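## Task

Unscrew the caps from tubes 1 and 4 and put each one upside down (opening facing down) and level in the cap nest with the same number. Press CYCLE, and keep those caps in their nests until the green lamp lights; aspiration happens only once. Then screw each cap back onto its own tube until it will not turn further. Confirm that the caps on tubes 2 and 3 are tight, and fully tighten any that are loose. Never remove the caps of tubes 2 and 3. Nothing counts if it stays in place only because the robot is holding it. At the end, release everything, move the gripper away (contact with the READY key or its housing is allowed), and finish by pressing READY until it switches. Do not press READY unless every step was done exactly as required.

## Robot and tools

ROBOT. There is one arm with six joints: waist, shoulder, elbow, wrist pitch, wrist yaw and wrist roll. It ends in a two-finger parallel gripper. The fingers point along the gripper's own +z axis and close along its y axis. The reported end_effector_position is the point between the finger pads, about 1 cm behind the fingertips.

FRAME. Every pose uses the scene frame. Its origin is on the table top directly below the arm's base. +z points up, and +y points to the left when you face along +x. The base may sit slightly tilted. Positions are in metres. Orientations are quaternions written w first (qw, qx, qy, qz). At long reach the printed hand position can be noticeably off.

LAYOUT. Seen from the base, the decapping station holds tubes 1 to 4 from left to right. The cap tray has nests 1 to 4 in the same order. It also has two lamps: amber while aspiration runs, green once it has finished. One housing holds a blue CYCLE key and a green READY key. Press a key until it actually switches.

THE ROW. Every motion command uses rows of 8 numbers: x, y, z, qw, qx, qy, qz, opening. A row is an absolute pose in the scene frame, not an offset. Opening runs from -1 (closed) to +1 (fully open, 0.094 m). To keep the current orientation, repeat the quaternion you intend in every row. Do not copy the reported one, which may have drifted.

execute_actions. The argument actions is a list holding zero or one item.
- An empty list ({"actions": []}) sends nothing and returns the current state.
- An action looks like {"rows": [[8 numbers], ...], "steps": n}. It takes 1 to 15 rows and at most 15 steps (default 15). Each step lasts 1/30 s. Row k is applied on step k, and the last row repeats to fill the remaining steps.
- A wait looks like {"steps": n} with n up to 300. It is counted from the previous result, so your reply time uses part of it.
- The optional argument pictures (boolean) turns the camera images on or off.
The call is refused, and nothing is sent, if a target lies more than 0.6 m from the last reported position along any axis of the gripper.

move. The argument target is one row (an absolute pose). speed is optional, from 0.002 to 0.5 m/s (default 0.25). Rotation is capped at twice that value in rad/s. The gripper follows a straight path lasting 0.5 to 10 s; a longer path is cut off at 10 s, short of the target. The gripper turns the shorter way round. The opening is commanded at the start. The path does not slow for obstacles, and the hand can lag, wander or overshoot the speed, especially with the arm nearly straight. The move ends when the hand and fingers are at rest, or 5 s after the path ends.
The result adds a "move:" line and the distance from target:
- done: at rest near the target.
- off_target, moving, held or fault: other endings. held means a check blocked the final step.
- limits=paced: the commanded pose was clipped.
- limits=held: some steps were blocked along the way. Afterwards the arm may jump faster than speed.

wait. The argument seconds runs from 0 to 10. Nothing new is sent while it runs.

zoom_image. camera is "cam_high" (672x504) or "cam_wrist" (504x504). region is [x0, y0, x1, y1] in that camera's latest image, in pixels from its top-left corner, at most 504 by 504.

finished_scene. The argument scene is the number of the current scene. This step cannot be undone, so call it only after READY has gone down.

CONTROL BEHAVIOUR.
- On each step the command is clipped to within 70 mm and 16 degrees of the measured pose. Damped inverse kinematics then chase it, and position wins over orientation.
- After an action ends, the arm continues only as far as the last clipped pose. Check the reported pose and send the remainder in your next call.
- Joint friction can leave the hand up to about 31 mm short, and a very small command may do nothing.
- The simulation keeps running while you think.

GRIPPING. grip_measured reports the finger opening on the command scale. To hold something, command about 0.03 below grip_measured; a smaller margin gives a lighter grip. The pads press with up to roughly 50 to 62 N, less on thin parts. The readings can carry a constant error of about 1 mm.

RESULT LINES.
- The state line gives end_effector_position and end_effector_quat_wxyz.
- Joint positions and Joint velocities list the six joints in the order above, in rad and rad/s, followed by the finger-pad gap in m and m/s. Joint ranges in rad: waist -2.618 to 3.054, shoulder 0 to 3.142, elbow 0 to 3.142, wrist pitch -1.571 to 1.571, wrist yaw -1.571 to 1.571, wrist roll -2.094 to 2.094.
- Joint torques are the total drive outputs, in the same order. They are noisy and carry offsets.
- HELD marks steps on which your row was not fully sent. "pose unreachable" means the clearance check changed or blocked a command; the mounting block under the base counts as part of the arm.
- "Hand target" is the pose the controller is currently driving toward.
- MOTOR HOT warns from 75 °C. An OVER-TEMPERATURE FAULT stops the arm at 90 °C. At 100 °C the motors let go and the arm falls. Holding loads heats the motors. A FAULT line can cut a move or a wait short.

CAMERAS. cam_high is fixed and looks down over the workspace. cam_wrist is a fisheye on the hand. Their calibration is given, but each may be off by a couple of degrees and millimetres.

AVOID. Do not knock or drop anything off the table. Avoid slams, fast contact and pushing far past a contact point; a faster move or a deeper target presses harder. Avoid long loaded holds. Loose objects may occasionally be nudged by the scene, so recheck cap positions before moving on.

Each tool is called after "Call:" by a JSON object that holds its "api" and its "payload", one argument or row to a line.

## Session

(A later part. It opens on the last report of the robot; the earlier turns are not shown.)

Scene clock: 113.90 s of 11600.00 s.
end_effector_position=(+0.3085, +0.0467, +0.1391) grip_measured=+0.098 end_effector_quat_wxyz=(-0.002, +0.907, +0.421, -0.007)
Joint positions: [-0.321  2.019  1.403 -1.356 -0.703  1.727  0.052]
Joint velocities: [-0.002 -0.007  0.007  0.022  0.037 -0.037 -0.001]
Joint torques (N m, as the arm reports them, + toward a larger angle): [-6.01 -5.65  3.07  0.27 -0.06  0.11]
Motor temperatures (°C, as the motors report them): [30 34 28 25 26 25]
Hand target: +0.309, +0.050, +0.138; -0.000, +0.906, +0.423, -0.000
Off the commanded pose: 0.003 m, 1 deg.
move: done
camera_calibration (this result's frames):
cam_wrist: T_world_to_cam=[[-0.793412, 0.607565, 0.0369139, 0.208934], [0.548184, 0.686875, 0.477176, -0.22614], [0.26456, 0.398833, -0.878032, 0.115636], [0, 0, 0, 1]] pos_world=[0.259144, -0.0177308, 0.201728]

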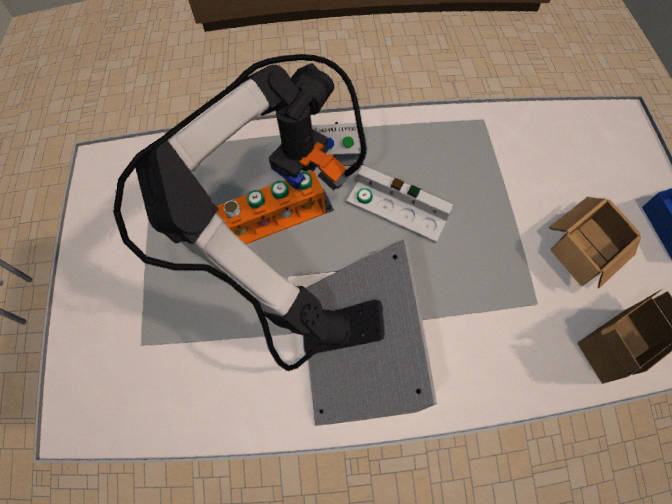

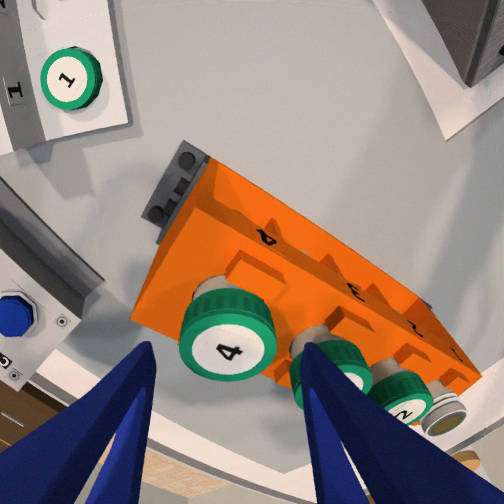

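Call:
{"api": "move", "payload": {
  "target": [0.3085,0.049,0.123,0,0.906,0.423,0,0.0],
  "speed": 0.1
}}

Call:
{"api": "execute_actions", "payload": {
  "actions": [
    {"rows":[[0.3085,0.047,0.125,0,0.906,0.423,0,-0.2],[0.3085,0.047,0.125,0,0.906,0.423,0,-0.25],[0.3085,0.047,0.125,0,0.906,0.423,0,-0.28],[0.3085,0.047,0.125,0,0.906,0.423,0,-0.335]],"steps":9}
  ],
  "pictures": false
}}

Call:
{"api": "move", "payload": {
  "target": [0.3085,0.046,0.128,0,-0.301,0.954,0,-0.335],
  "speed": 0.5
}}

Call:
{"api": "move", "payload": {
  "target": [0.3085,0.046,0.129,0,-0.643,0.766,0,-0.335],
  "speed": 0.5
}}

Scene clock: 116.47 s of 11600.00 s.
end_effector_position=(+0.3077, +0.0445, +0.1231) grip_measured=+0.002 end_effector_quat_wxyz=(-0.003, +0.908, +0.419, -0.008)
Joint positions: [-0.295  2.019  1.349 -1.285 -0.713  1.761  0.047]
Joint velocities: [ 0.002 -0.012 -0.002  0.022 -0.007 -0.022  0.001]
Joint torques (N m, as the arm reports them, + toward a larger angle): [-5.98 -6.08  3.    0.28 -0.06  0.11]
Motor temperatures (°C, as the motors report them): [30 34 28 25 26 25]
Hand target: +0.309, +0.049, +0.123; -0.000, +0.906, +0.423, -0.000
Off the commanded pose: 0.005 m, 1 deg.
move: done
camera_calibration (this result's frames):
cam_wrist: T_world_to_cam=[[-0.790357, 0.611364, 0.0396203, 0.208779], [0.552758, 0.683717, 0.476434, -0.217668], [0.264186, 0.398454, -0.878317, 0.102885], [0, 0, 0, 1]] pos_world=[0.258147, -0.0198116, 0.185799]

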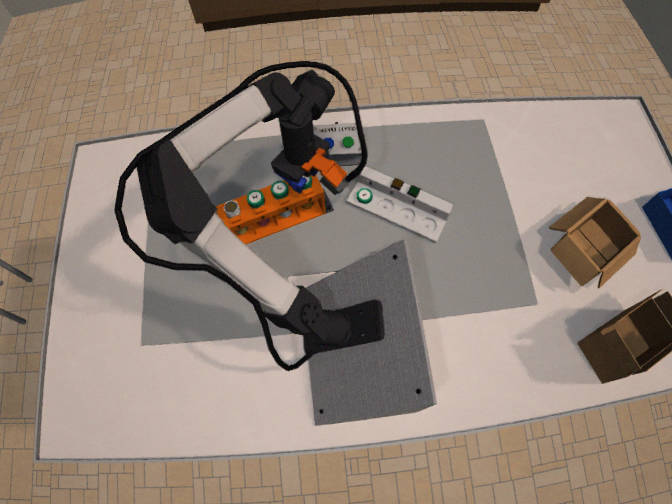

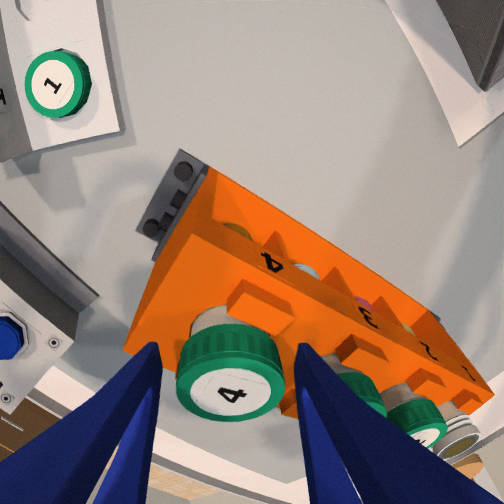

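Scene clock: 116.77 s of 11600.00 s.
end_effector_position=(+0.3072, +0.0448, +0.1231) grip_measured=-0.315 end_effector_quat_wxyz=(-0.004, +0.908, +0.418, -0.009)
Joint positions: [-0.295  2.019  1.349 -1.288 -0.713  1.761  0.032]
Joint velocities: [-0.007 -0.012 -0.012  0.037 -0.022 -0.007 -0.001]
Joint torques (N m, as the arm reports them, + toward a larger angle): [-6.66 -5.86  3.51  0.23 -0.03  0.05]
Motor temperatures (°C, as the motors report them): [30 34 28 25 26 25]
Hand target: +0.308, +0.047, +0.125; +0.000, +0.906, +0.423, -0.000
Off the commanded pose: 0.003 m, 1 deg.
Steps of this call (steps 1 to 9: all 9 steps of this action). Readings (end_effector_position):
1: (+0.3077, +0.0445, +0.1231)
2: (+0.3077, +0.0445, +0.1231)
4: (+0.3072, +0.0448, +0.1231)
8: (+0.3072, +0.0448, +0.1231)
9: the state above

Scene clock: 120.60 s of 11600.00 s.
end_effector_position=(+0.3090, +0.0466, +0.1247) grip_measured=-0.317 end_effector_quat_wxyz=(-0.005, -0.272, +0.962, -0.001)
Joint positions: [-0.293  2.009  1.349 -1.281 -0.714 -1.056  0.032]
Joint velocities: [-0.007 -0.017 -0.002 -0.066 -0.022  0.037  0.   ]
Joint torques (N m, as the arm reports them, + toward a larger angle): [-7.58 -4.99  4.18  0.11 -0.11 -0.47]
Motor temperatures (°C, as the motors report them): [30 34 28 25 26 25]
Hand target: +0.308, +0.046, +0.128; +0.000, -0.300, +0.954, -0.001
Off the commanded pose: 0.003 m, 3 deg.
move: off_target
camera_calibration (this result's frames):
cam_wrist: T_world_to_cam=[[0.564603, -0.824963, 0.0256883, -0.141534], [-0.723806, -0.479934, 0.495749, 0.225699], [-0.396646, -0.298495, -0.868086, 0.338483], [0, 0, 0, 1]] pos_world=[0.377531, 0.0925963, 0.185577]

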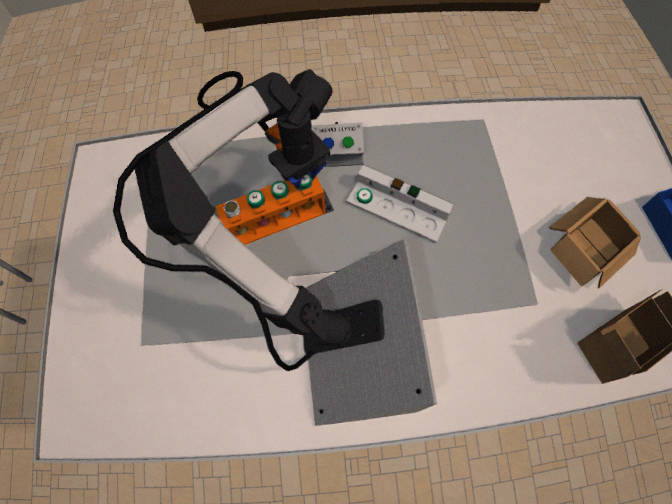

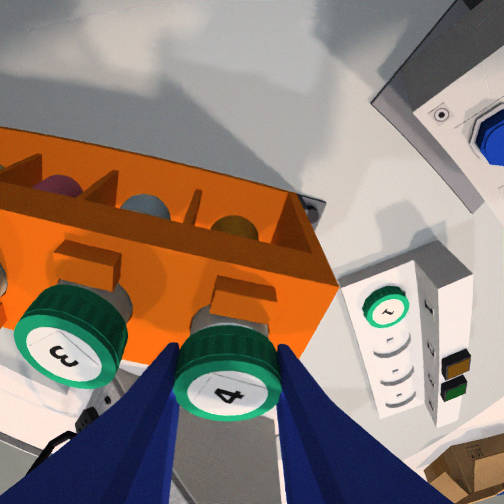

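Scene clock: 122.30 s of 11600.00 s.
end_effector_position=(+0.3084, +0.0472, +0.1252) grip_measured=-0.318 end_effector_quat_wxyz=(-0.004, -0.618, +0.787, +0.002)
Joint positions: [-0.294  2.007  1.349 -1.286 -0.716 -1.84   0.032]
Joint velocities: [-0.012 -0.002  0.002 -0.081  0.051 -0.066  0.   ]
Joint torques (N m, as the arm reports them, + toward a larger angle): [-7.62 -4.95  4.36  0.07 -0.08 -0.47]
Motor temperatures (°C, as the motors report them): [30 34 28 25 26 25]
Hand target: +0.308, +0.046, +0.129; -0.000, -0.642, +0.767, -0.001
Off the commanded pose: 0.004 m, 4 deg.
move: off_target
camera_calibration (this result's frames):
cam_wrist: T_world_to_cam=[[0.981668, -0.189771, 0.017764, -0.298323], [-0.173935, -0.853824, 0.490644, 0.073925], [-0.0779425, -0.48474, -0.871179, 0.249781], [0, 0, 0, 1]] pos_world=[0.325181, 0.127585, 0.186633]

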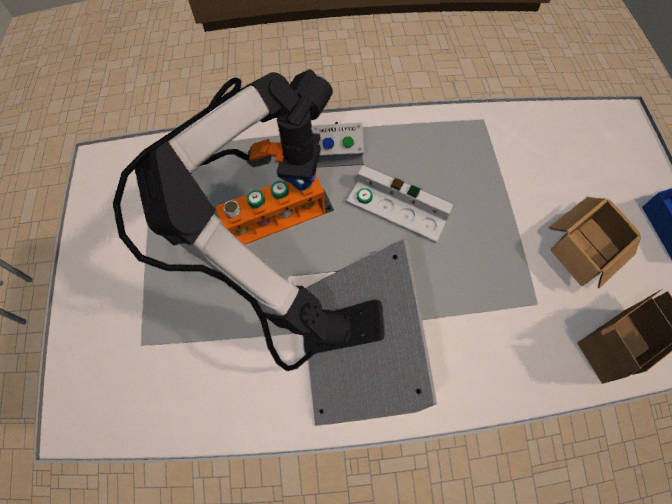

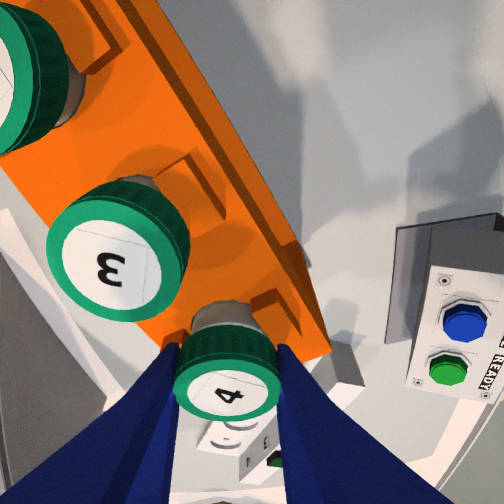

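Call:
{"api": "execute_actions", "payload": {
  "actions": [
    {"rows":[[0.3085,0.046,0.127,0,-0.618,0.787,0,-0.02]],"steps":6}
  ],
  "pictures": false
}}

Call:
{"api": "move", "payload": {
  "target": [0.309,0.045,0.133,0,0.731,0.682,0,-0.02],
  "speed": 0.5
}}

Scene clock: 123.73 s of 11600.00 s.
end_effector_position=(+0.3084, +0.0472, +0.1252) grip_measured=-0.022 end_effector_quat_wxyz=(-0.004, -0.618, +0.786, +0.002)
Joint positions: [-0.294  2.007  1.349 -1.286 -0.716 -1.842  0.046]
Joint velocities: [-0.017 -0.007  0.002  0.037  0.037 -0.051 -0.   ]
Joint torques (N m, as the arm reports them, + toward a larger angle): [-7.41 -4.87  4.09  0.16 -0.12  0.01]
Motor temperatures (°C, as the motors report them): [30 34 28 25 26 25]
Hand target: +0.308, +0.046, +0.127; -0.000, -0.618, +0.787, -0.000
Off the commanded pose: 0.002 m, 1 deg.
Steps of this call (steps 1 to 37: nothing new was sent; steps 38 to 43: all 6 steps of this action). Readings (end_effector_position):
38: (+0.3084, +0.0472, +0.1252)
39: (+0.3084, +0.0472, +0.1252)
41: (+0.3084, +0.0472, +0.1252)
43: the state above

Scene clock: 127.70 s of 11600.00 s.
end_effector_position=(+0.3073, +0.0460, +0.1299) grip_measured=-0.022 end_effector_quat_wxyz=(-0.002, +0.726, +0.688, -0.001)
Joint positions: [-0.309  2.007  1.357 -1.303 -0.716  1.099  0.046]
Joint velocities: [-0.002  0.012 -0.007 -0.051  0.007 -0.007  0.   ]
Joint torques (N m, as the arm reports them, + toward a larger angle): [-7.12 -4.38  5.22  0.11  0.04  0.12]
Motor temperatures (°C, as the motors report them): [30 34 29 25 26 25]
Hand target: +0.309, +0.045, +0.133; +0.000, +0.731, +0.682, -0.000
Off the commanded pose: 0.004 m, 1 deg.
move: done
camera_calibration (this result's frames):
cam_wrist: T_world_to_cam=[[-0.999487, 0.00488088, 0.0316429, 0.300474], [0.01971, 0.87264, 0.487966, -0.0680944], [-0.0252311, 0.488339, -0.872289, 0.192391], [0, 0, 0, 1]] pos_world=[0.306516, -0.0359966, 0.19154]

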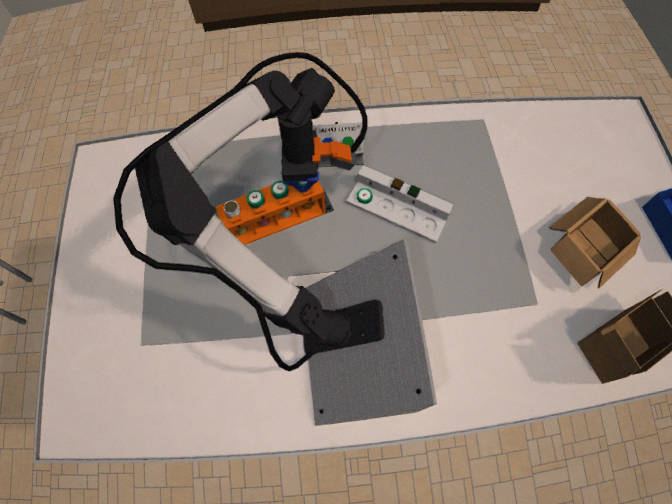

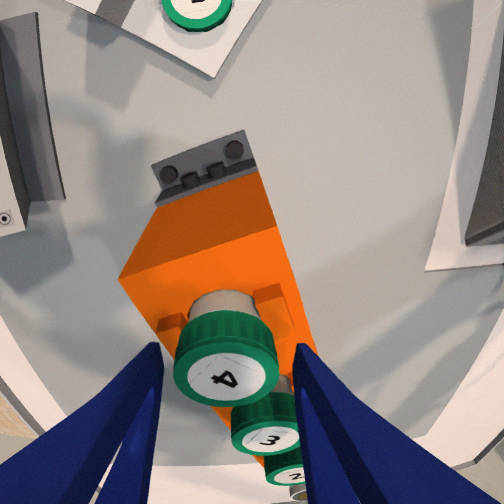

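Call:
{"api": "execute_actions", "payload": {
  "actions": [
    {"rows":[[0.309,0.045,0.133,0,0.731,0.682,0,-0.2],[0.309,0.045,0.133,0,0.731,0.682,0,-0.25],[0.309,0.045,0.133,0,0.731,0.682,0,-0.28],[0.309,0.045,0.133,0,0.731,0.682,0,-0.34]],"steps":8}
  ],
  "pictures": false
}}

Call:
{"api": "move", "payload": {
  "target": [0.309,0.045,0.137,0,-0.643,0.766,0,-0.34],
  "speed": 0.5
}}

Call:
{"api": "move", "payload": {
  "target": [0.309,0.045,0.143,0,-0.643,0.766,0,-0.34],
  "speed": 0.03
}}

Scene clock: 130.87 s of 11600.00 s.
end_effector_position=(+0.3074, +0.0459, +0.1299) grip_measured=-0.323 end_effector_quat_wxyz=(-0.002, +0.727, +0.687, -0.001)
Joint positions: [-0.309  2.007  1.357 -1.302 -0.716  1.102  0.032]
Joint velocities: [-0.002 -0.002 -0.022 -0.066 -0.022 -0.066  0.   ]
Joint torques (N m, as the arm reports them, + toward a larger angle): [-7.15 -4.39  5.16  0.06  0.04  0.1 ]
Motor temperatures (°C, as the motors report them): [30 34 29 25 26 25]
Hand target: +0.309, +0.045, +0.133; +0.000, +0.731, +0.682, +0.000
Off the commanded pose: 0.004 m, 1 deg.
Steps of this call (steps 1 to 87: nothing new was sent; steps 88 to 95: all 8 steps of this action). Readings (end_effector_position):
88: (+0.3073, +0.0460, +0.1299)
89: (+0.3073, +0.0460, +0.1299)
91: (+0.3074, +0.0459, +0.1299)
95: the state above

Scene clock: 134.87 s of 11600.00 s.
end_effector_position=(+0.3082, +0.0465, +0.1327) grip_measured=-0.323 end_effector_quat_wxyz=(+0.000, -0.642, +0.766, +0.001)
Joint positions: [-0.313  2.006  1.365 -1.31  -0.716 -1.922  0.032]
Joint velocities: [ 0.002 -0.002 -0.017  0.095 -0.022 -0.11   0.001]
Joint torques (N m, as the arm reports them, + toward a larger angle): [-7.47 -4.08  5.68 -0.06 -0.06 -0.04]
Motor temperatures (°C, as the motors report them): [30 33 29 25 26 25]
Hand target: +0.309, +0.045, +0.137; +0.000, -0.643, +0.766, -0.000
Off the commanded pose: 0.005 m, 0 deg.
move: done
camera_calibration (this result's frames):
cam_wrist: T_world_to_cam=[[0.991577, -0.126951, 0.0256441, -0.305387], [-0.123357, -0.865405, 0.485652, 0.0553042], [-0.0394613, -0.484725, -0.873776, 0.24439], [0, 0, 0, 1]] pos_world=[0.319281, 0.127554, 0.194515]

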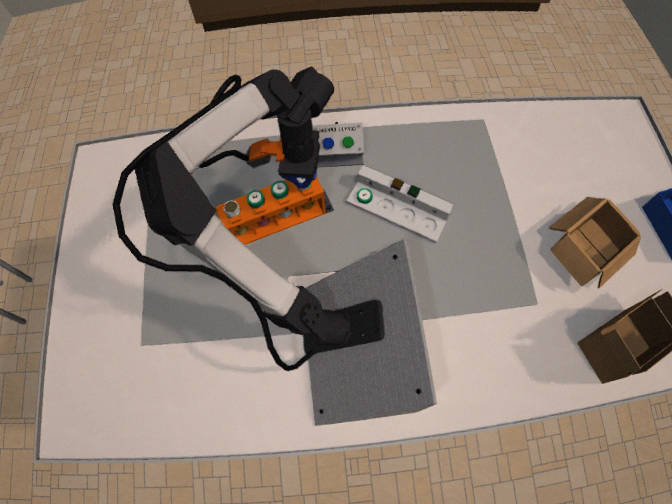

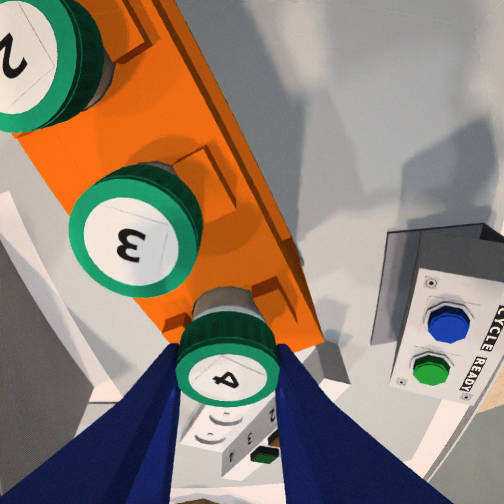

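Scene clock: 135.60 s of 11600.00 s.
end_effector_position=(+0.3086, +0.0465, +0.1398) grip_measured=-0.323 end_effector_quat_wxyz=(+0.002, -0.643, +0.766, -0.001)
Joint positions: [-0.327  2.006  1.386 -1.337 -0.713 -1.938  0.032]
Joint velocities: [ 0.007 -0.002 -0.002  0.066  0.007 -0.051  0.   ]
Joint torques (N m, as the arm reports them, + toward a larger angle): [-7.28 -3.88  5.57 -0.03 -0.05 -0.05]
Motor temperatures (°C, as the motors report them): [30 33 29 25 26 25]
Hand target: +0.309, +0.045, +0.143; -0.000, -0.643, +0.766, -0.000
Off the commanded pose: 0.004 m, 0 deg.
move: done
camera_calibration (this result's frames):
cam_wrist: T_world_to_cam=[[0.991771, -0.124428, 0.0301267, -0.306817], [-0.123312, -0.865201, 0.486025, 0.0518575], [-0.0344093, -0.485741, -0.873425, 0.249065], [0, 0, 0, 1]] pos_world=[0.319257, 0.127672, 0.201579]

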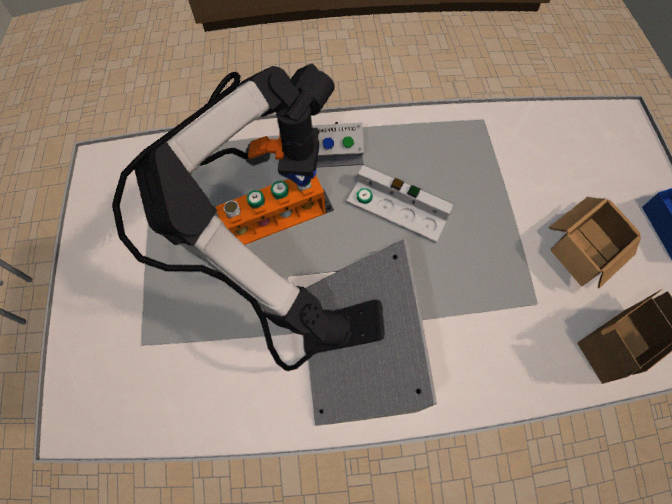

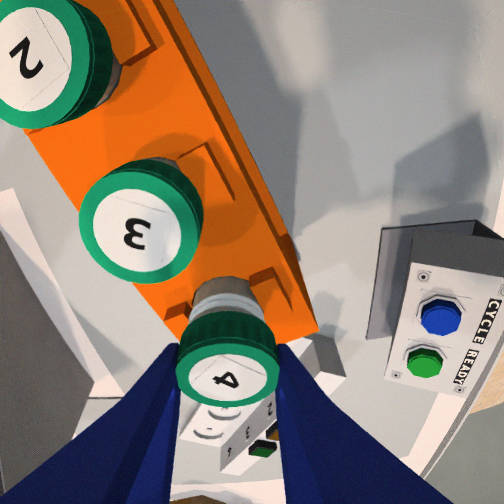

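Call:
{"api": "move", "payload": {
  "target": [0.309,0.045,0.162,0,-0.6,0.8,0,-0.34],
  "speed": 0.15
}}

Call:
{"api": "move", "payload": {
  "target": [0.231,-0.217,0.085,0,0.643,0.766,0,-0.34],
  "speed": 0.45
}}

Scene clock: 138.60 s of 11600.00 s.
end_effector_position=(+0.3098, +0.0493, +0.1612) grip_measured=-0.323 end_effector_quat_wxyz=(+0.007, -0.612, +0.791, -0.004)
Joint positions: [-0.364  2.006  1.456 -1.423 -0.705 -1.892  0.032]
Joint velocities: [-0.012 -0.002 -0.017 -0.037 -0.022  0.007 -0.   ]
Joint torques (N m, as the arm reports them, + toward a larger angle): [-7.2  -2.99  5.52 -0.01  0.01  0.11]
Motor temperatures (°C, as the motors report them): [30 33 29 25 26 25]
Hand target: +0.309, +0.045, +0.162; +0.000, -0.600, +0.800, -0.000
Off the commanded pose: 0.004 m, 2 deg.
move: done
camera_calibration (this result's frames):
cam_wrist: T_world_to_cam=[[0.977922, -0.204778, 0.041636, -0.301837], [-0.199121, -0.852715, 0.482937, 0.0673901], [-0.0633914, -0.480566, -0.874665, 0.278077], [0, 0, 0, 1]] pos_world=[0.326219, 0.129289, 0.223246]

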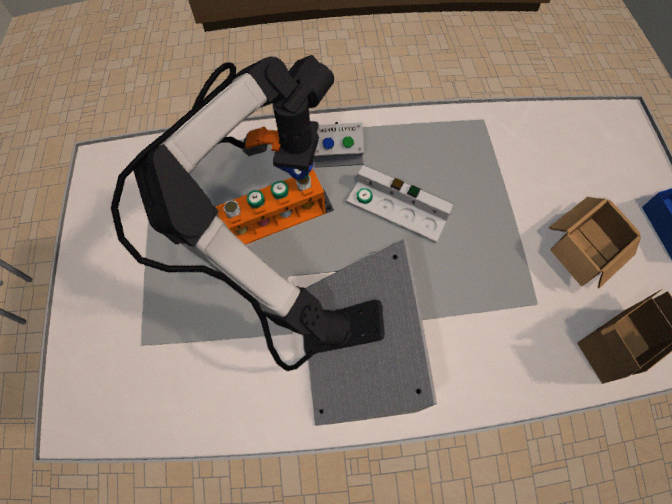

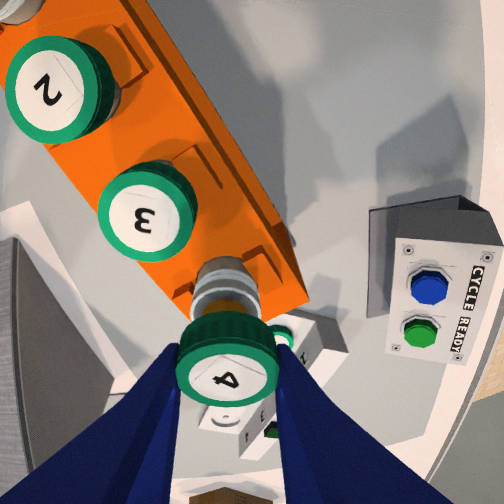

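Scene clock: 142.30 s of 11600.00 s.
end_effector_position=(+0.2296, -0.2110, +0.0845) grip_measured=-0.323 end_effector_quat_wxyz=(-0.006, +0.641, +0.768, +0.006)
Joint positions: [-0.8    2.688  1.505 -1.073 -0.472  0.349  0.032]
Joint velocities: [-0.012 -0.007  0.007 -0.037 -0.007 -0.037 -0.001]
Joint torques (N m, as the arm reports them, + toward a larger angle): [-6.   -7.32  6.26  0.36  0.08  0.11]
Motor temperatures (°C, as the motors report them): [30 33 29 25 26 25]
Hand target: +0.231, -0.219, +0.085; +0.001, +0.644, +0.765, -0.001
Off the commanded pose: 0.006 m, 1 deg.
move: done
camera_calibration (this result's frames):
cam_wrist: T_world_to_cam=[[-0.973552, -0.227094, 0.0249974, 0.171215], [-0.184326, 0.84539, 0.501337, 0.219823], [-0.134983, 0.48347, -0.864891, 0.299839], [0, 0, 0, 1]] pos_world=[0.247679, -0.291918, 0.144842]

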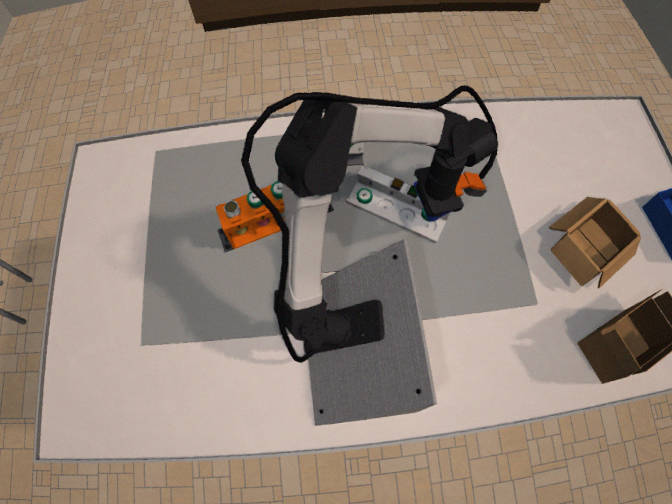

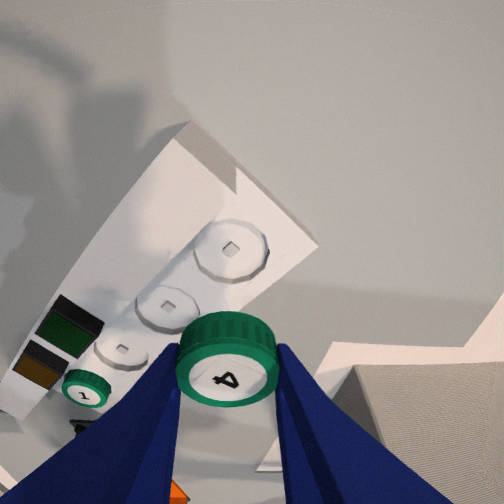

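Call:
{"api": "move", "payload": {
  "target": [0.231,-0.222,0.05,0,0.537,0.843,0,-0.34],
  "speed": 0.15
}}

Scene clock: 145.23 s of 11600.00 s.
end_effector_position=(+0.2329, -0.2238, +0.0586) grip_measured=-0.323 end_effector_quat_wxyz=(+0.004, +0.542, +0.840, -0.006)
Joint positions: [-0.771  2.734  1.475 -0.955 -0.476  0.144  0.032]
Joint velocities: [ 0.002 -0.017 -0.007  0.037 -0.081 -0.051  0.   ]
Joint torques (N m, as the arm reports them, + toward a larger angle): [-5.06 -7.5   3.79  0.43 -0.11 -0.04]
Motor temperatures (°C, as the motors report them): [30 34 29 25 26 25]
Hand target: +0.231, -0.222, +0.050; -0.000, +0.537, +0.843, +0.000
Off the commanded pose: 0.009 m, 1 deg.
move: done
camera_calibration (this result's frames):
cam_wrist: T_world_to_cam=[[-0.889455, -0.455826, 0.0330551, 0.100918], [-0.387075, 0.789804, 0.475796, 0.280486], [-0.242987, 0.410404, -0.878934, 0.293724], [0, 0, 0, 1]] pos_world=[0.269703, -0.296074, 0.121374]

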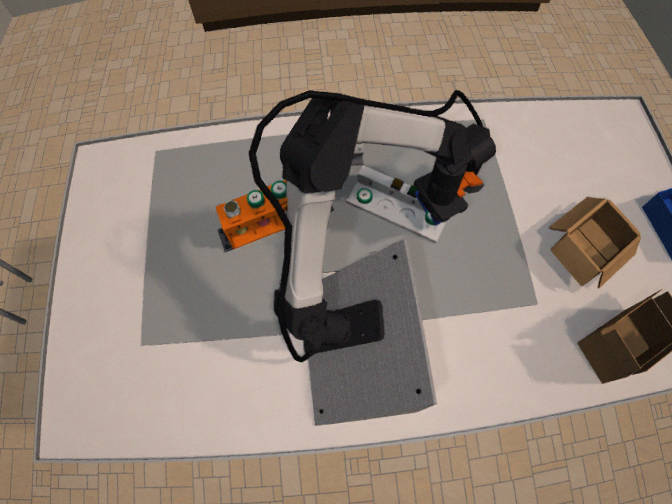

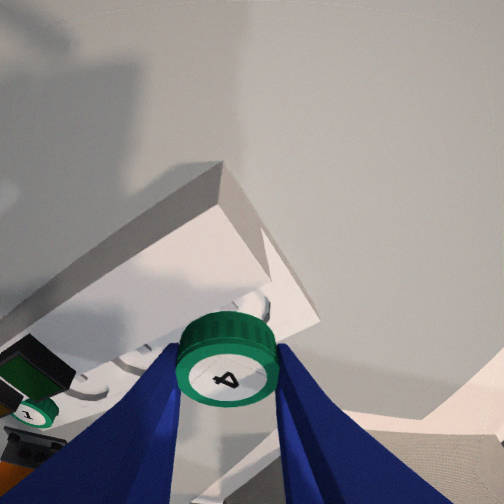

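Call:
{"api": "move", "payload": {
  "target": [0.230,-0.218,0.028,0,0.537,0.843,0,-0.34],
  "speed": 0.08
}}

Scene clock: 146.67 s of 11600.00 s.
end_effector_position=(+0.2301, -0.2181, +0.0353) grip_measured=-0.323 end_effector_quat_wxyz=(-0.002, +0.535, +0.845, -0.005)
Joint positions: [-0.735  2.749  1.413 -0.876 -0.494  0.152  0.032]
Joint velocities: [-0.002 -0.002  0.007  0.022  0.007  0.051 -0.   ]
Joint torques (N m, as the arm reports them, + toward a larger angle): [-5.2  -7.57  3.7   0.54 -0.14  0.09]
Motor temperatures (°C, as the motors report them): [30 34 29 25 26 25]
Hand target: +0.230, -0.218, +0.028; -0.000, +0.537, +0.844, +0.000
Off the commanded pose: 0.007 m, 1 deg.
move: done
camera_calibration (this result's frames):
cam_wrist: T_world_to_cam=[[-0.881364, -0.470962, 0.037318, 0.0964334], [-0.395714, 0.779075, 0.486264, 0.285295], [-0.258086, 0.413809, -0.873014, 0.274231], [0, 0, 0, 1]] pos_world=[0.268663, -0.290329, 0.0970806]

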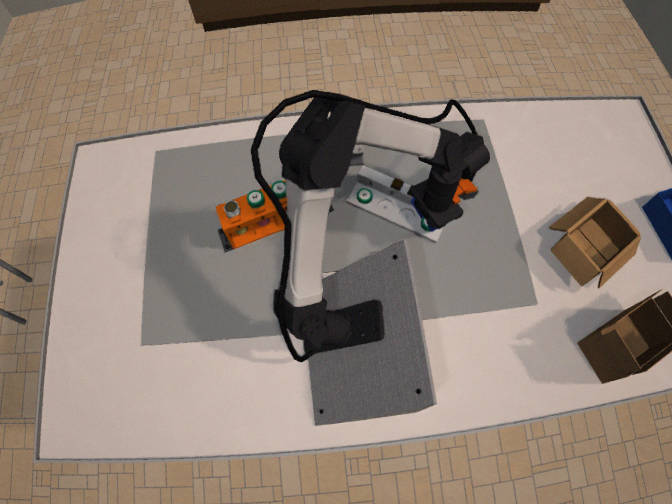

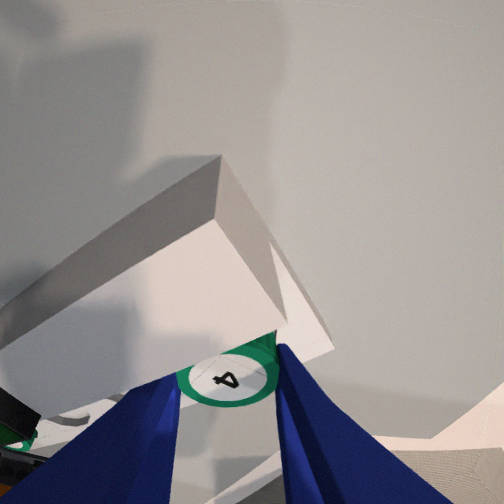

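Call:
{"api": "execute_actions", "payload": {
  "actions": [
    {"rows":[[0.231,-0.219,0.028,0,0.537,0.843,0,-0.34],[0.232,-0.22,0.0275,0,0.537,0.843,0,-0.34],[0.232,-0.22,0.027,0,0.537,0.843,0,-0.34],[0.232,-0.22,0.026,0,0.537,0.843,0,-0.34],[0.232,-0.22,0.025,0,0.537,0.843,0,-0.34],[0.232,-0.22,0.024,0,0.537,0.843,0,-0.34],[0.232,-0.22,0.023,0,0.537,0.843,0,-0.34],[0.232,-0.22,0.022,0,0.537,0.843,0,-0.34],[0.232,-0.22,0.021,0,0.537,0.843,0,-0.34],[0.232,-0.22,0.02,0,0.537,0.843,0,-0.34],[0.232,-0.22,0.019,0,0.537,0.843,0,-0.34],[0.232,-0.22,0.018,0,0.537,0.843,0,-0.34]],"steps":15}
  ],
  "pictures": false
}}

Scene clock: 148.63 s of 11600.00 s.
end_effector_position=(+0.2288, -0.2174, +0.0319) grip_measured=-0.323 end_effector_quat_wxyz=(-0.007, +0.538, +0.843, -0.004)
Joint positions: [-0.731  2.758  1.413 -0.877 -0.495  0.159  0.032]
Joint velocities: [-0.012  0.007 -0.007 -0.007 -0.037  0.051  0.   ]
Joint torques (N m, as the arm reports them, + toward a larger angle): [-4.05 -6.76  3.35  0.82 -0.22  0.17]
Motor temperatures (°C, as the motors report them): [30 34 29 25 26 25]
Hand target: +0.232, -0.220, +0.019; -0.001, +0.537, +0.844, +0.000
Off the commanded pose: 0.015 m, 1 deg.
Steps of this call (steps 1 to 44: nothing new was sent; steps 45 to 59: all 15 steps of this action). Readings (end_effector_position):
45: (+0.2301, -0.2181, +0.0353)
46: (+0.2302, -0.2181, +0.0353)
48: (+0.2302, -0.2181, +0.0353)
52: (+0.2297, -0.2178, +0.0340)
59: the state above

Call:
{"api": "execute_actions", "payload": {
  "actions": [
    {"rows":[[0.232,-0.22,0.022,0,0.537,0.843,0,-0.34],[0.232,-0.22,0.025,0,0.537,0.843,0,-0.34],[0.233,-0.221,0.028,0,0.537,0.843,0,-0.34],[0.234,-0.222,0.03,0,0.537,0.843,0,-0.34],[0.235,-0.223,0.031,0,0.537,0.843,0,-0.34],[0.236,-0.224,0.031,0,0.537,0.843,0,-0.34],[0.237,-0.225,0.031,0,0.537,0.843,0,-0.34]],"steps":12}
  ],
  "pictures": false
}}

Scene clock: 150.73 s of 11600.00 s.
end_effector_position=(+0.2287, -0.2167, +0.0325) grip_measured=-0.323 end_effector_quat_wxyz=(-0.014, +0.542, +0.840, -0.001)
Joint positions: [-0.731  2.768  1.432 -0.904 -0.495  0.159  0.032]
Joint velocities: [-0.002  0.002  0.017  0.007 -0.037  0.066 -0.   ]
Joint torques (N m, as the arm reports them, + toward a larger angle): [-5.53 -7.34  6.31  0.48 -0.09  0.07]
Motor temperatures (°C, as the motors report them): [30 34 29 25 26 25]
Hand target: +0.237, -0.225, +0.031; -0.000, +0.537, +0.843, -0.000
Off the commanded pose: 0.012 m, 2 deg.
Steps of this call (steps 1 to 51: nothing new was sent; steps 52 to 63: all 12 steps of this action). Readings (end_effector_position):
52: (+0.2287, -0.2174, +0.0319)
53: (+0.2287, -0.2173, +0.0319)
55: (+0.2286, -0.2171, +0.0319)
59: (+0.2288, -0.2169, +0.0324)
63: the state above

Call:
{"api": "move", "payload": {
  "target": [0.236,-0.224,0.062,0,0.537,0.843,0,-0.34],
  "speed": 0.1
}}

Call:
{"api": "move", "payload": {
  "target": [0.232,-0.2205,0.027,0,0.537,0.843,0,-0.34],
  "speed": 0.08
}}

Scene clock: 153.67 s of 11600.00 s.
end_effector_position=(+0.2340, -0.2224, +0.0533) grip_measured=-0.323 end_effector_quat_wxyz=(-0.003, +0.542, +0.841, +0.005)
Joint positions: [-0.766  2.759  1.492 -0.971 -0.493  0.136  0.032]
Joint velocities: [ 0.002  0.007 -0.012 -0.051 -0.066 -0.051 -0.001]
Joint torques (N m, as the arm reports them, + toward a larger angle): [-6.32 -9.56  5.93  0.04  0.06 -0.07]
Motor temperatures (°C, as the motors report them): [30 35 29 25 26 25]
Hand target: +0.236, -0.224, +0.062; +0.000, +0.538, +0.843, -0.000
Off the commanded pose: 0.009 m, 1 deg.
move: done
camera_calibration (this result's frames):
cam_wrist: T_world_to_cam=[[-0.889333, -0.456776, 0.0210216, 0.103043], [-0.387245, 0.776812, 0.496592, 0.278371], [-0.243161, 0.433496, -0.867729, 0.293358], [0, 0, 0, 1]] pos_world=[0.27077, -0.296344, 0.114152]

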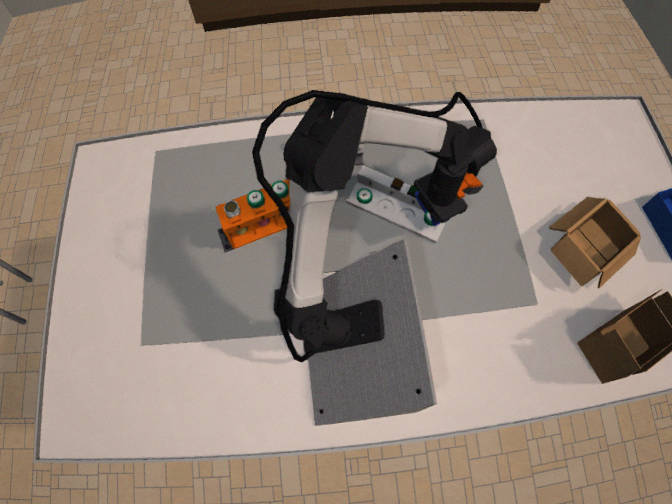

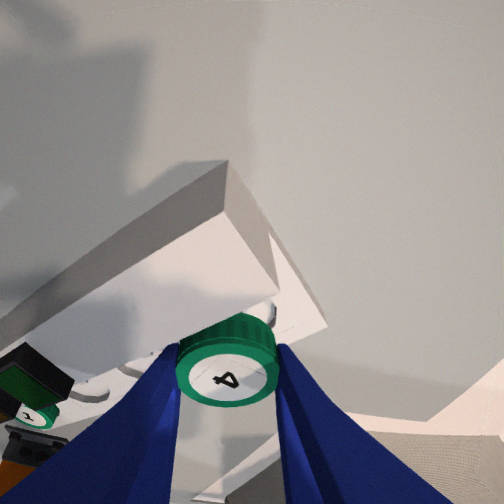

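Scene clock: 154.40 s of 11600.00 s.
end_effector_position=(+0.2300, -0.2177, +0.0353) grip_measured=-0.323 end_effector_quat_wxyz=(-0.008, +0.537, +0.843, -0.002)
Joint positions: [-0.735  2.759  1.428 -0.896 -0.495  0.152  0.032]
Joint velocities: [ 0.002 -0.002 -0.032 -0.037  0.051 -0.007 -0.   ]
Joint torques (N m, as the arm reports them, + toward a larger angle): [-4.99 -7.44  3.7   0.69 -0.12  0.14]
Motor temperatures (°C, as the motors report them): [30 35 29 25 26 25]
Hand target: +0.232, -0.220, +0.027; -0.001, +0.537, +0.844, +0.000
Off the commanded pose: 0.009 m, 1 deg.
move: done
camera_calibration (this result's frames):
cam_wrist: T_world_to_cam=[[-0.883823, -0.466234, 0.0384981, 0.0980937], [-0.387816, 0.776215, 0.497081, 0.282116], [-0.261639, 0.424402, -0.86685, 0.276896], [0, 0, 0, 1]] pos_world=[0.268553, -0.290763, 0.0960161]

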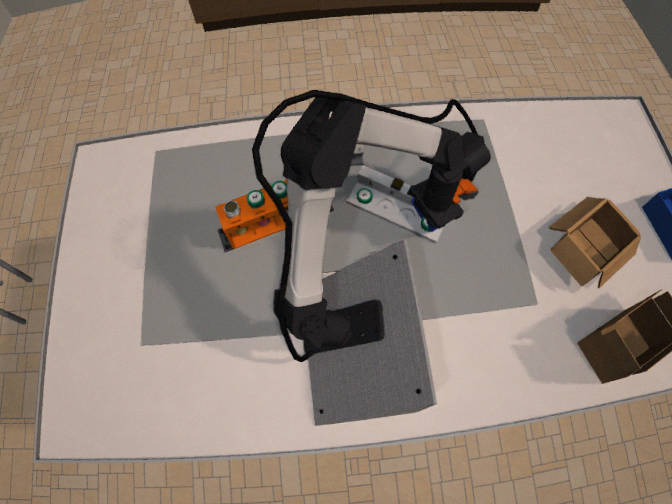

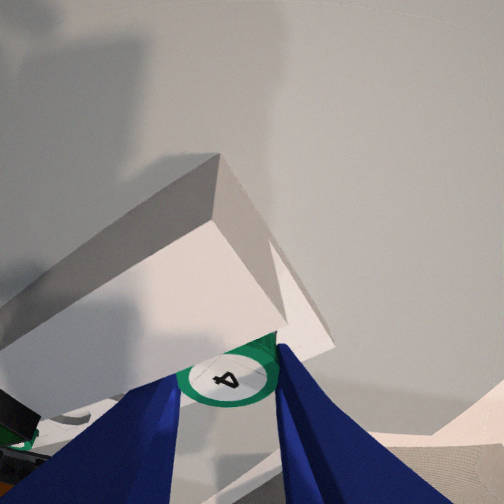

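The finger is being pushed off by the wall. Rotate to align with the row.

Call:
{"api": "move", "payload": {
  "target": [0.230,-0.2185,0.033,0,0.288,0.958,0,-0.34],
  "speed": 0.3
}}

Scene clock: 156.43 s of 11600.00 s.
end_effector_position=(+0.2316, -0.2201, +0.0352) grip_measured=-0.323 end_effector_quat_wxyz=(-0.004, +0.293, +0.956, -0.004)
Joint positions: [-0.735  2.759  1.428 -0.883 -0.495 -0.382  0.032]
Joint velocities: [ 0.002  0.002 -0.007  0.037  0.022  0.007  0.   ]
Joint torques (N m, as the arm reports them, + toward a larger angle): [-5.93 -8.64  3.12  0.41 -0.1  -0.02]
Motor temperatures (°C, as the motors report them): [30 35 29 25 26 25]
Hand target: +0.230, -0.219, +0.033; -0.000, +0.288, +0.958, -0.000
Off the commanded pose: 0.003 m, 1 deg.
move: done
camera_calibration (this result's frames):
cam_wrist: T_world_to_cam=[[-0.518993, -0.854045, 0.0354055, -0.0713587], [-0.734769, 0.466909, 0.492048, 0.29709], [-0.436762, 0.229355, -0.869848, 0.276063], [0, 0, 0, 1]] pos_world=[0.301831, -0.262974, 0.0964768]

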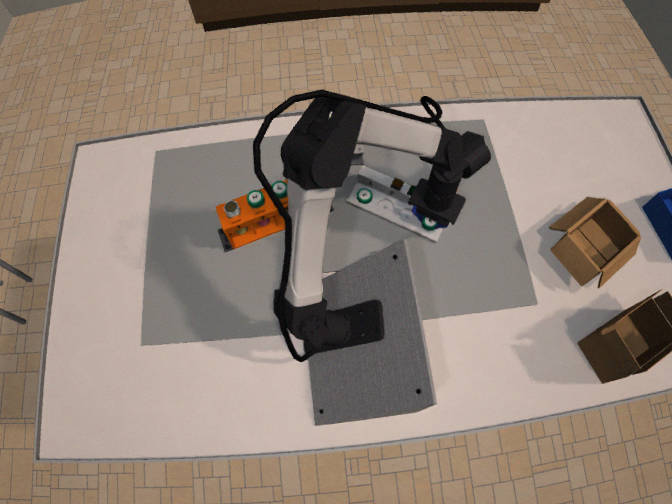

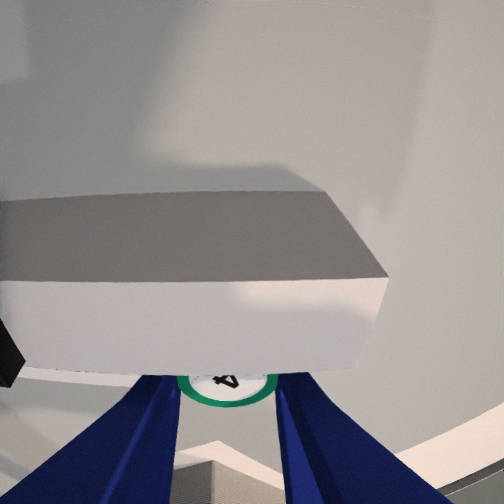

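Call:
{"api": "execute_actions", "payload": {
  "actions": [
    {"rows":[[0.23,-0.218,0.031,0,0.288,0.958,0,-0.34],[0.23,-0.218,0.029,0,0.288,0.958,0,-0.34],[0.23,-0.218,0.028,0,0.288,0.958,0,-0.34],[0.23,-0.218,0.027,0,0.288,0.958,0,-0.34],[0.23,-0.218,0.026,0,0.288,0.958,0,-0.34],[0.23,-0.218,0.025,0,0.288,0.958,0,-0.34],[0.23,-0.218,0.024,0,0.288,0.958,0,-0.34],[0.23,-0.218,0.023,0,0.288,0.958,0,-0.34],[0.23,-0.218,0.022,0,0.288,0.958,0,-0.34],[0.23,-0.218,0.021,0,0.288,0.958,0,-0.34],[0.23,-0.218,0.02,0,0.288,0.958,0,-0.34],[0.23,-0.218,0.019,0,0.288,0.958,0,-0.34]],"steps":15}
  ],
  "pictures": false
}}

Scene clock: 158.27 s of 11600.00 s.
end_effector_position=(+0.2294, -0.2193, +0.0317) grip_measured=-0.323 end_effector_quat_wxyz=(-0.003, +0.292, +0.956, -0.002)
Joint positions: [-0.735  2.759  1.41  -0.865 -0.498 -0.384  0.032]
Joint velocities: [-0.022  0.027 -0.022 -0.037  0.051 -0.022 -0.   ]
Joint torques (N m, as the arm reports them, + toward a larger angle): [-3.94 -7.37  2.57  0.76 -0.19  0.11]
Motor temperatures (°C, as the motors report them): [30 35 29 25 26 25]
Hand target: +0.230, -0.218, +0.019; -0.001, +0.288, +0.958, +0.001
Off the commanded pose: 0.013 m, 1 deg.
Steps of this call (steps 1 to 40: nothing new was sent; steps 41 to 55: all 15 steps of this action). Readings (end_effector_position):
41: (+0.2314, -0.2202, +0.0349)
42: (+0.2312, -0.2202, +0.0344)
44: (+0.2301, -0.2197, +0.0330)
48: (+0.2296, -0.2195, +0.0321)
55: the state above

Slide toward +x with lighter pressure.

Call:
{"api": "execute_actions", "payload": {
  "actions": [
    {"rows":[[0.231,-0.219,0.022,0,0.288,0.958,0,-0.34],[0.232,-0.22,0.025,0,0.288,0.958,0,-0.34],[0.233,-0.22,0.027,0,0.288,0.958,0,-0.34],[0.234,-0.221,0.028,0,0.288,0.958,0,-0.34],[0.235,-0.221,0.029,0,0.288,0.958,0,-0.34],[0.236,-0.222,0.029,0,0.288,0.958,0,-0.34],[0.237,-0.222,0.029,0,0.288,0.958,0,-0.34]],"steps":12}
  ]
}}

Call:
{"api": "zoom_image", "payload": {
  "camera": "cam_high",
  "region": [350, 170, 470, 260]
}}

Scene clock: 159.73 s of 11600.00 s.
end_effector_position=(+0.2333, -0.2207, +0.0327) grip_measured=-0.323 end_effector_quat_wxyz=(-0.001, +0.288, +0.958, -0.004)
Joint positions: [-0.729  2.762  1.424 -0.868 -0.5   -0.384  0.032]
Joint velocities: [ 0.007  0.002  0.002 -0.037 -0.037 -0.051 -0.   ]
Joint torques (N m, as the arm reports them, + toward a larger angle): [-5.09 -7.25  5.77  0.26 -0.16  0.07]
Motor temperatures (°C, as the motors report them): [30 35 29 25 26 25]
Hand target: +0.237, -0.222, +0.029; +0.000, +0.288, +0.958, -0.000
Off the commanded pose: 0.005 m, 1 deg.
Steps of this call (steps 1 to 32: nothing new was sent; steps 33 to 44: all 12 steps of this action). Readings (end_effector_position):
33: (+0.2294, -0.2193, +0.0317)
34: (+0.2294, -0.2193, +0.0317)
36: (+0.2297, -0.2195, +0.0320)
40: (+0.2318, -0.2205, +0.0328)
44: the state above
camera_calibration (this result's frames):
cam_wrist: T_world_to_cam=[[-0.510836, -0.858953, 0.035296, -0.073844], [-0.741752, 0.461145, 0.486981, 0.300343], [-0.43457, 0.222586, -0.872699, 0.272774], [0, 0, 0, 1]] pos_world=[0.303597, -0.262646, 0.0943955]

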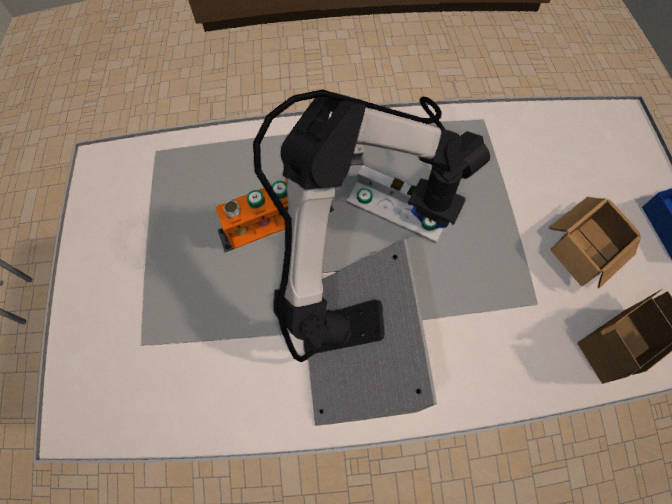

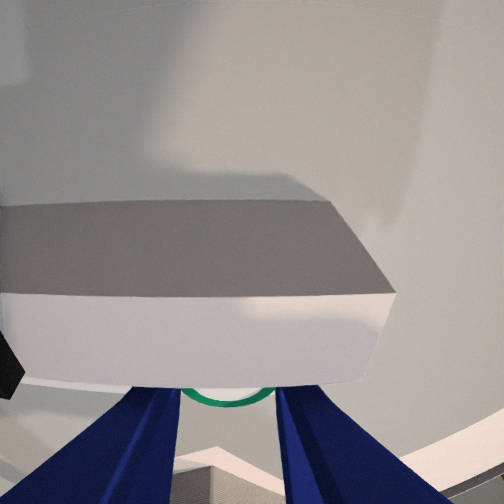

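Region (350, 170, 470, 260) of cam_high's 672x504 image, scaled by 4.200, with more detail than that image has; it fills the top 378 rows of this view, and the rest is white.

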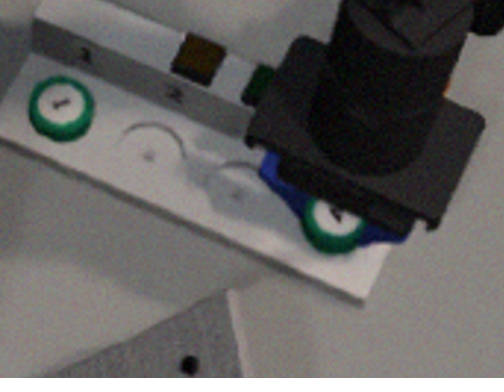

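Call:
{"api": "execute_actions", "payload": {
  "actions": [
    {"rows":[[0.236,-0.222,0.028,0,0.288,0.958,0,-0.34],[0.236,-0.222,0.027,0,0.288,0.958,0,-0.34],[0.235,-0.222,0.026,0,0.288,0.958,0,-0.34],[0.235,-0.222,0.025,0,0.288,0.958,0,-0.34],[0.234,-0.222,0.024,0,0.288,0.958,0,-0.34],[0.234,-0.222,0.023,0,0.288,0.958,0,-0.34],[0.233,-0.222,0.022,0,0.288,0.958,0,-0.34],[0.233,-0.222,0.021,0,0.288,0.958,0,-0.34],[0.233,-0.222,0.02,0,0.288,0.958,0,-0.34]],"steps":13}
  ],
  "pictures": false
}}

Scene clock: 161.60 s of 11600.00 s.
end_effector_position=(+0.2343, -0.2219, +0.0321) grip_measured=-0.323 end_effector_quat_wxyz=(+0.001, +0.287, +0.958, -0.005)
Joint positions: [-0.729  2.763  1.424 -0.86  -0.502 -0.384  0.032]
Joint velocities: [ 0.002  0.002 -0.012 -0.007  0.022 -0.022  0.001]
Joint torques (N m, as the arm reports them, + toward a larger angle): [-4.69 -6.76  3.62  0.59 -0.16  0.09]
Motor temperatures (°C, as the motors report them): [30 35 29 25 26 25]
Hand target: +0.233, -0.222, +0.020; -0.000, +0.288, +0.958, +0.000
Off the commanded pose: 0.012 m, 1 deg.
Steps of this call (steps 1 to 43: nothing new was sent; steps 44 to 56: all 13 steps of this action). Readings (end_effector_position):
44: (+0.2333, -0.2206, +0.0327)
45: (+0.2333, -0.2206, +0.0327)
47: (+0.2333, -0.2206, +0.0327)
51: (+0.2341, -0.2217, +0.0324)
56: the state above

Call:
{"api": "execute_actions", "payload": {
  "actions": [
    {"rows":[[0.232,-0.221,0.022,0,0.288,0.958,0,-0.34],[0.231,-0.22,0.024,0,0.288,0.958,0,-0.34],[0.23,-0.219,0.025,0,0.288,0.958,0,-0.34],[0.229,-0.2185,0.026,0,0.288,0.958,0,-0.34],[0.228,-0.218,0.026,0,0.288,0.958,0,-0.34]],"steps":12}
  ],
  "pictures": false
}}

Scene clock: 163.03 s of 11600.00 s.
end_effector_position=(+0.2340, -0.2217, +0.0319) grip_measured=-0.323 end_effector_quat_wxyz=(+0.003, +0.286, +0.958, -0.007)
Joint positions: [-0.729  2.759  1.415 -0.851 -0.502 -0.384  0.032]
Joint velocities: [ 0.002  0.002 -0.002 -0.081 -0.022  0.022  0.001]
Joint torques (N m, as the arm reports them, + toward a larger angle): [-5.86 -8.16  2.54  0.42 -0.1   0.  ]
Motor temperatures (°C, as the motors report them): [30 35 29 25 26 25]
Hand target: +0.228, -0.218, +0.026; -0.000, +0.288, +0.958, -0.000
Off the commanded pose: 0.009 m, 1 deg.
Steps of this call (steps 1 to 31: nothing new was sent; steps 32 to 43: all 12 steps of this action). Readings (end_effector_position):
32: (+0.2343, -0.2219, +0.0321)
33: (+0.2343, -0.2219, +0.0321)
35: (+0.2340, -0.2217, +0.0318)
39: (+0.2340, -0.2217, +0.0319)
43: the state above

Call:
{"api": "execute_actions", "payload": {
  "actions": [
    {"rows":[[0.228,-0.218,0.027,0,0.288,0.958,0,-0.34],[0.228,-0.217,0.028,0,0.288,0.958,0,-0.34],[0.228,-0.216,0.029,0,0.288,0.958,0,-0.34],[0.228,-0.216,0.03,0,0.288,0.958,0,-0.34],[0.228,-0.216,0.031,0,0.288,0.958,0,-0.34]],"steps":10}
  ],
  "pictures": false
}}

Scene clock: 164.10 s of 11600.00 s.
end_effector_position=(+0.2337, -0.2211, +0.0321) grip_measured=-0.323 end_effector_quat_wxyz=(+0.003, +0.285, +0.958, -0.007)
Joint positions: [-0.729  2.755  1.411 -0.849 -0.502 -0.384  0.032]
Joint velocities: [ 0.007 -0.002 -0.002 -0.037  0.007 -0.022  0.001]
Joint torques (N m, as the arm reports them, + toward a larger angle): [-6.28 -8.92  2.87  0.24 -0.07 -0.03]
Motor temperatures (°C, as the motors report them): [30 36 29 25 26 25]
Hand target: +0.228, -0.216, +0.031; -0.000, +0.288, +0.958, +0.000
Off the commanded pose: 0.008 m, 1 deg.
Steps of this call (steps 1 to 22: nothing new was sent; steps 23 to 32: all 10 steps of this action). Readings (end_effector_position):
23: (+0.2340, -0.2217, +0.0319)
24: (+0.2340, -0.2217, +0.0319)
26: (+0.2340, -0.2215, +0.0321)
30: (+0.2337, -0.2211, +0.0321)
32: the state above

Call:
{"api": "execute_actions", "payload": {
  "actions": [
    {"rows":[[0.227,-0.216,0.032,0,0.288,0.958,0,-0.34],[0.226,-0.2155,0.033,0,0.288,0.958,0,-0.34],[0.226,-0.215,0.034,0,0.288,0.958,0,-0.34]],"steps":8}
  ],
  "pictures": false
}}

Scene clock: 165.17 s of 11600.00 s.
end_effector_position=(+0.2308, -0.2200, +0.0324) grip_measured=-0.323 end_effector_quat_wxyz=(+0.003, +0.287, +0.958, -0.004)
Joint positions: [-0.736  2.752  1.401 -0.849 -0.502 -0.388  0.032]
Joint velocities: [-0.002 -0.007 -0.002 -0.051  0.007  0.051  0.   ]
Joint torques (N m, as the arm reports them, + toward a larger angle): [-6.28 -9.23  3.24  0.16 -0.04 -0.04]
Motor temperatures (°C, as the motors report them): [30 36 29 25 26 25]
Hand target: +0.226, -0.215, +0.034; +0.000, +0.288, +0.958, +0.000
Off the commanded pose: 0.007 m, 1 deg.
Steps of this call (steps 1 to 24: nothing new was sent; steps 25 to 32: all 8 steps of this action). Readings (end_effector_position):
25: (+0.2337, -0.2212, +0.0321)
26: (+0.2333, -0.2212, +0.0322)
28: (+0.2320, -0.2205, +0.0323)
32: the state above


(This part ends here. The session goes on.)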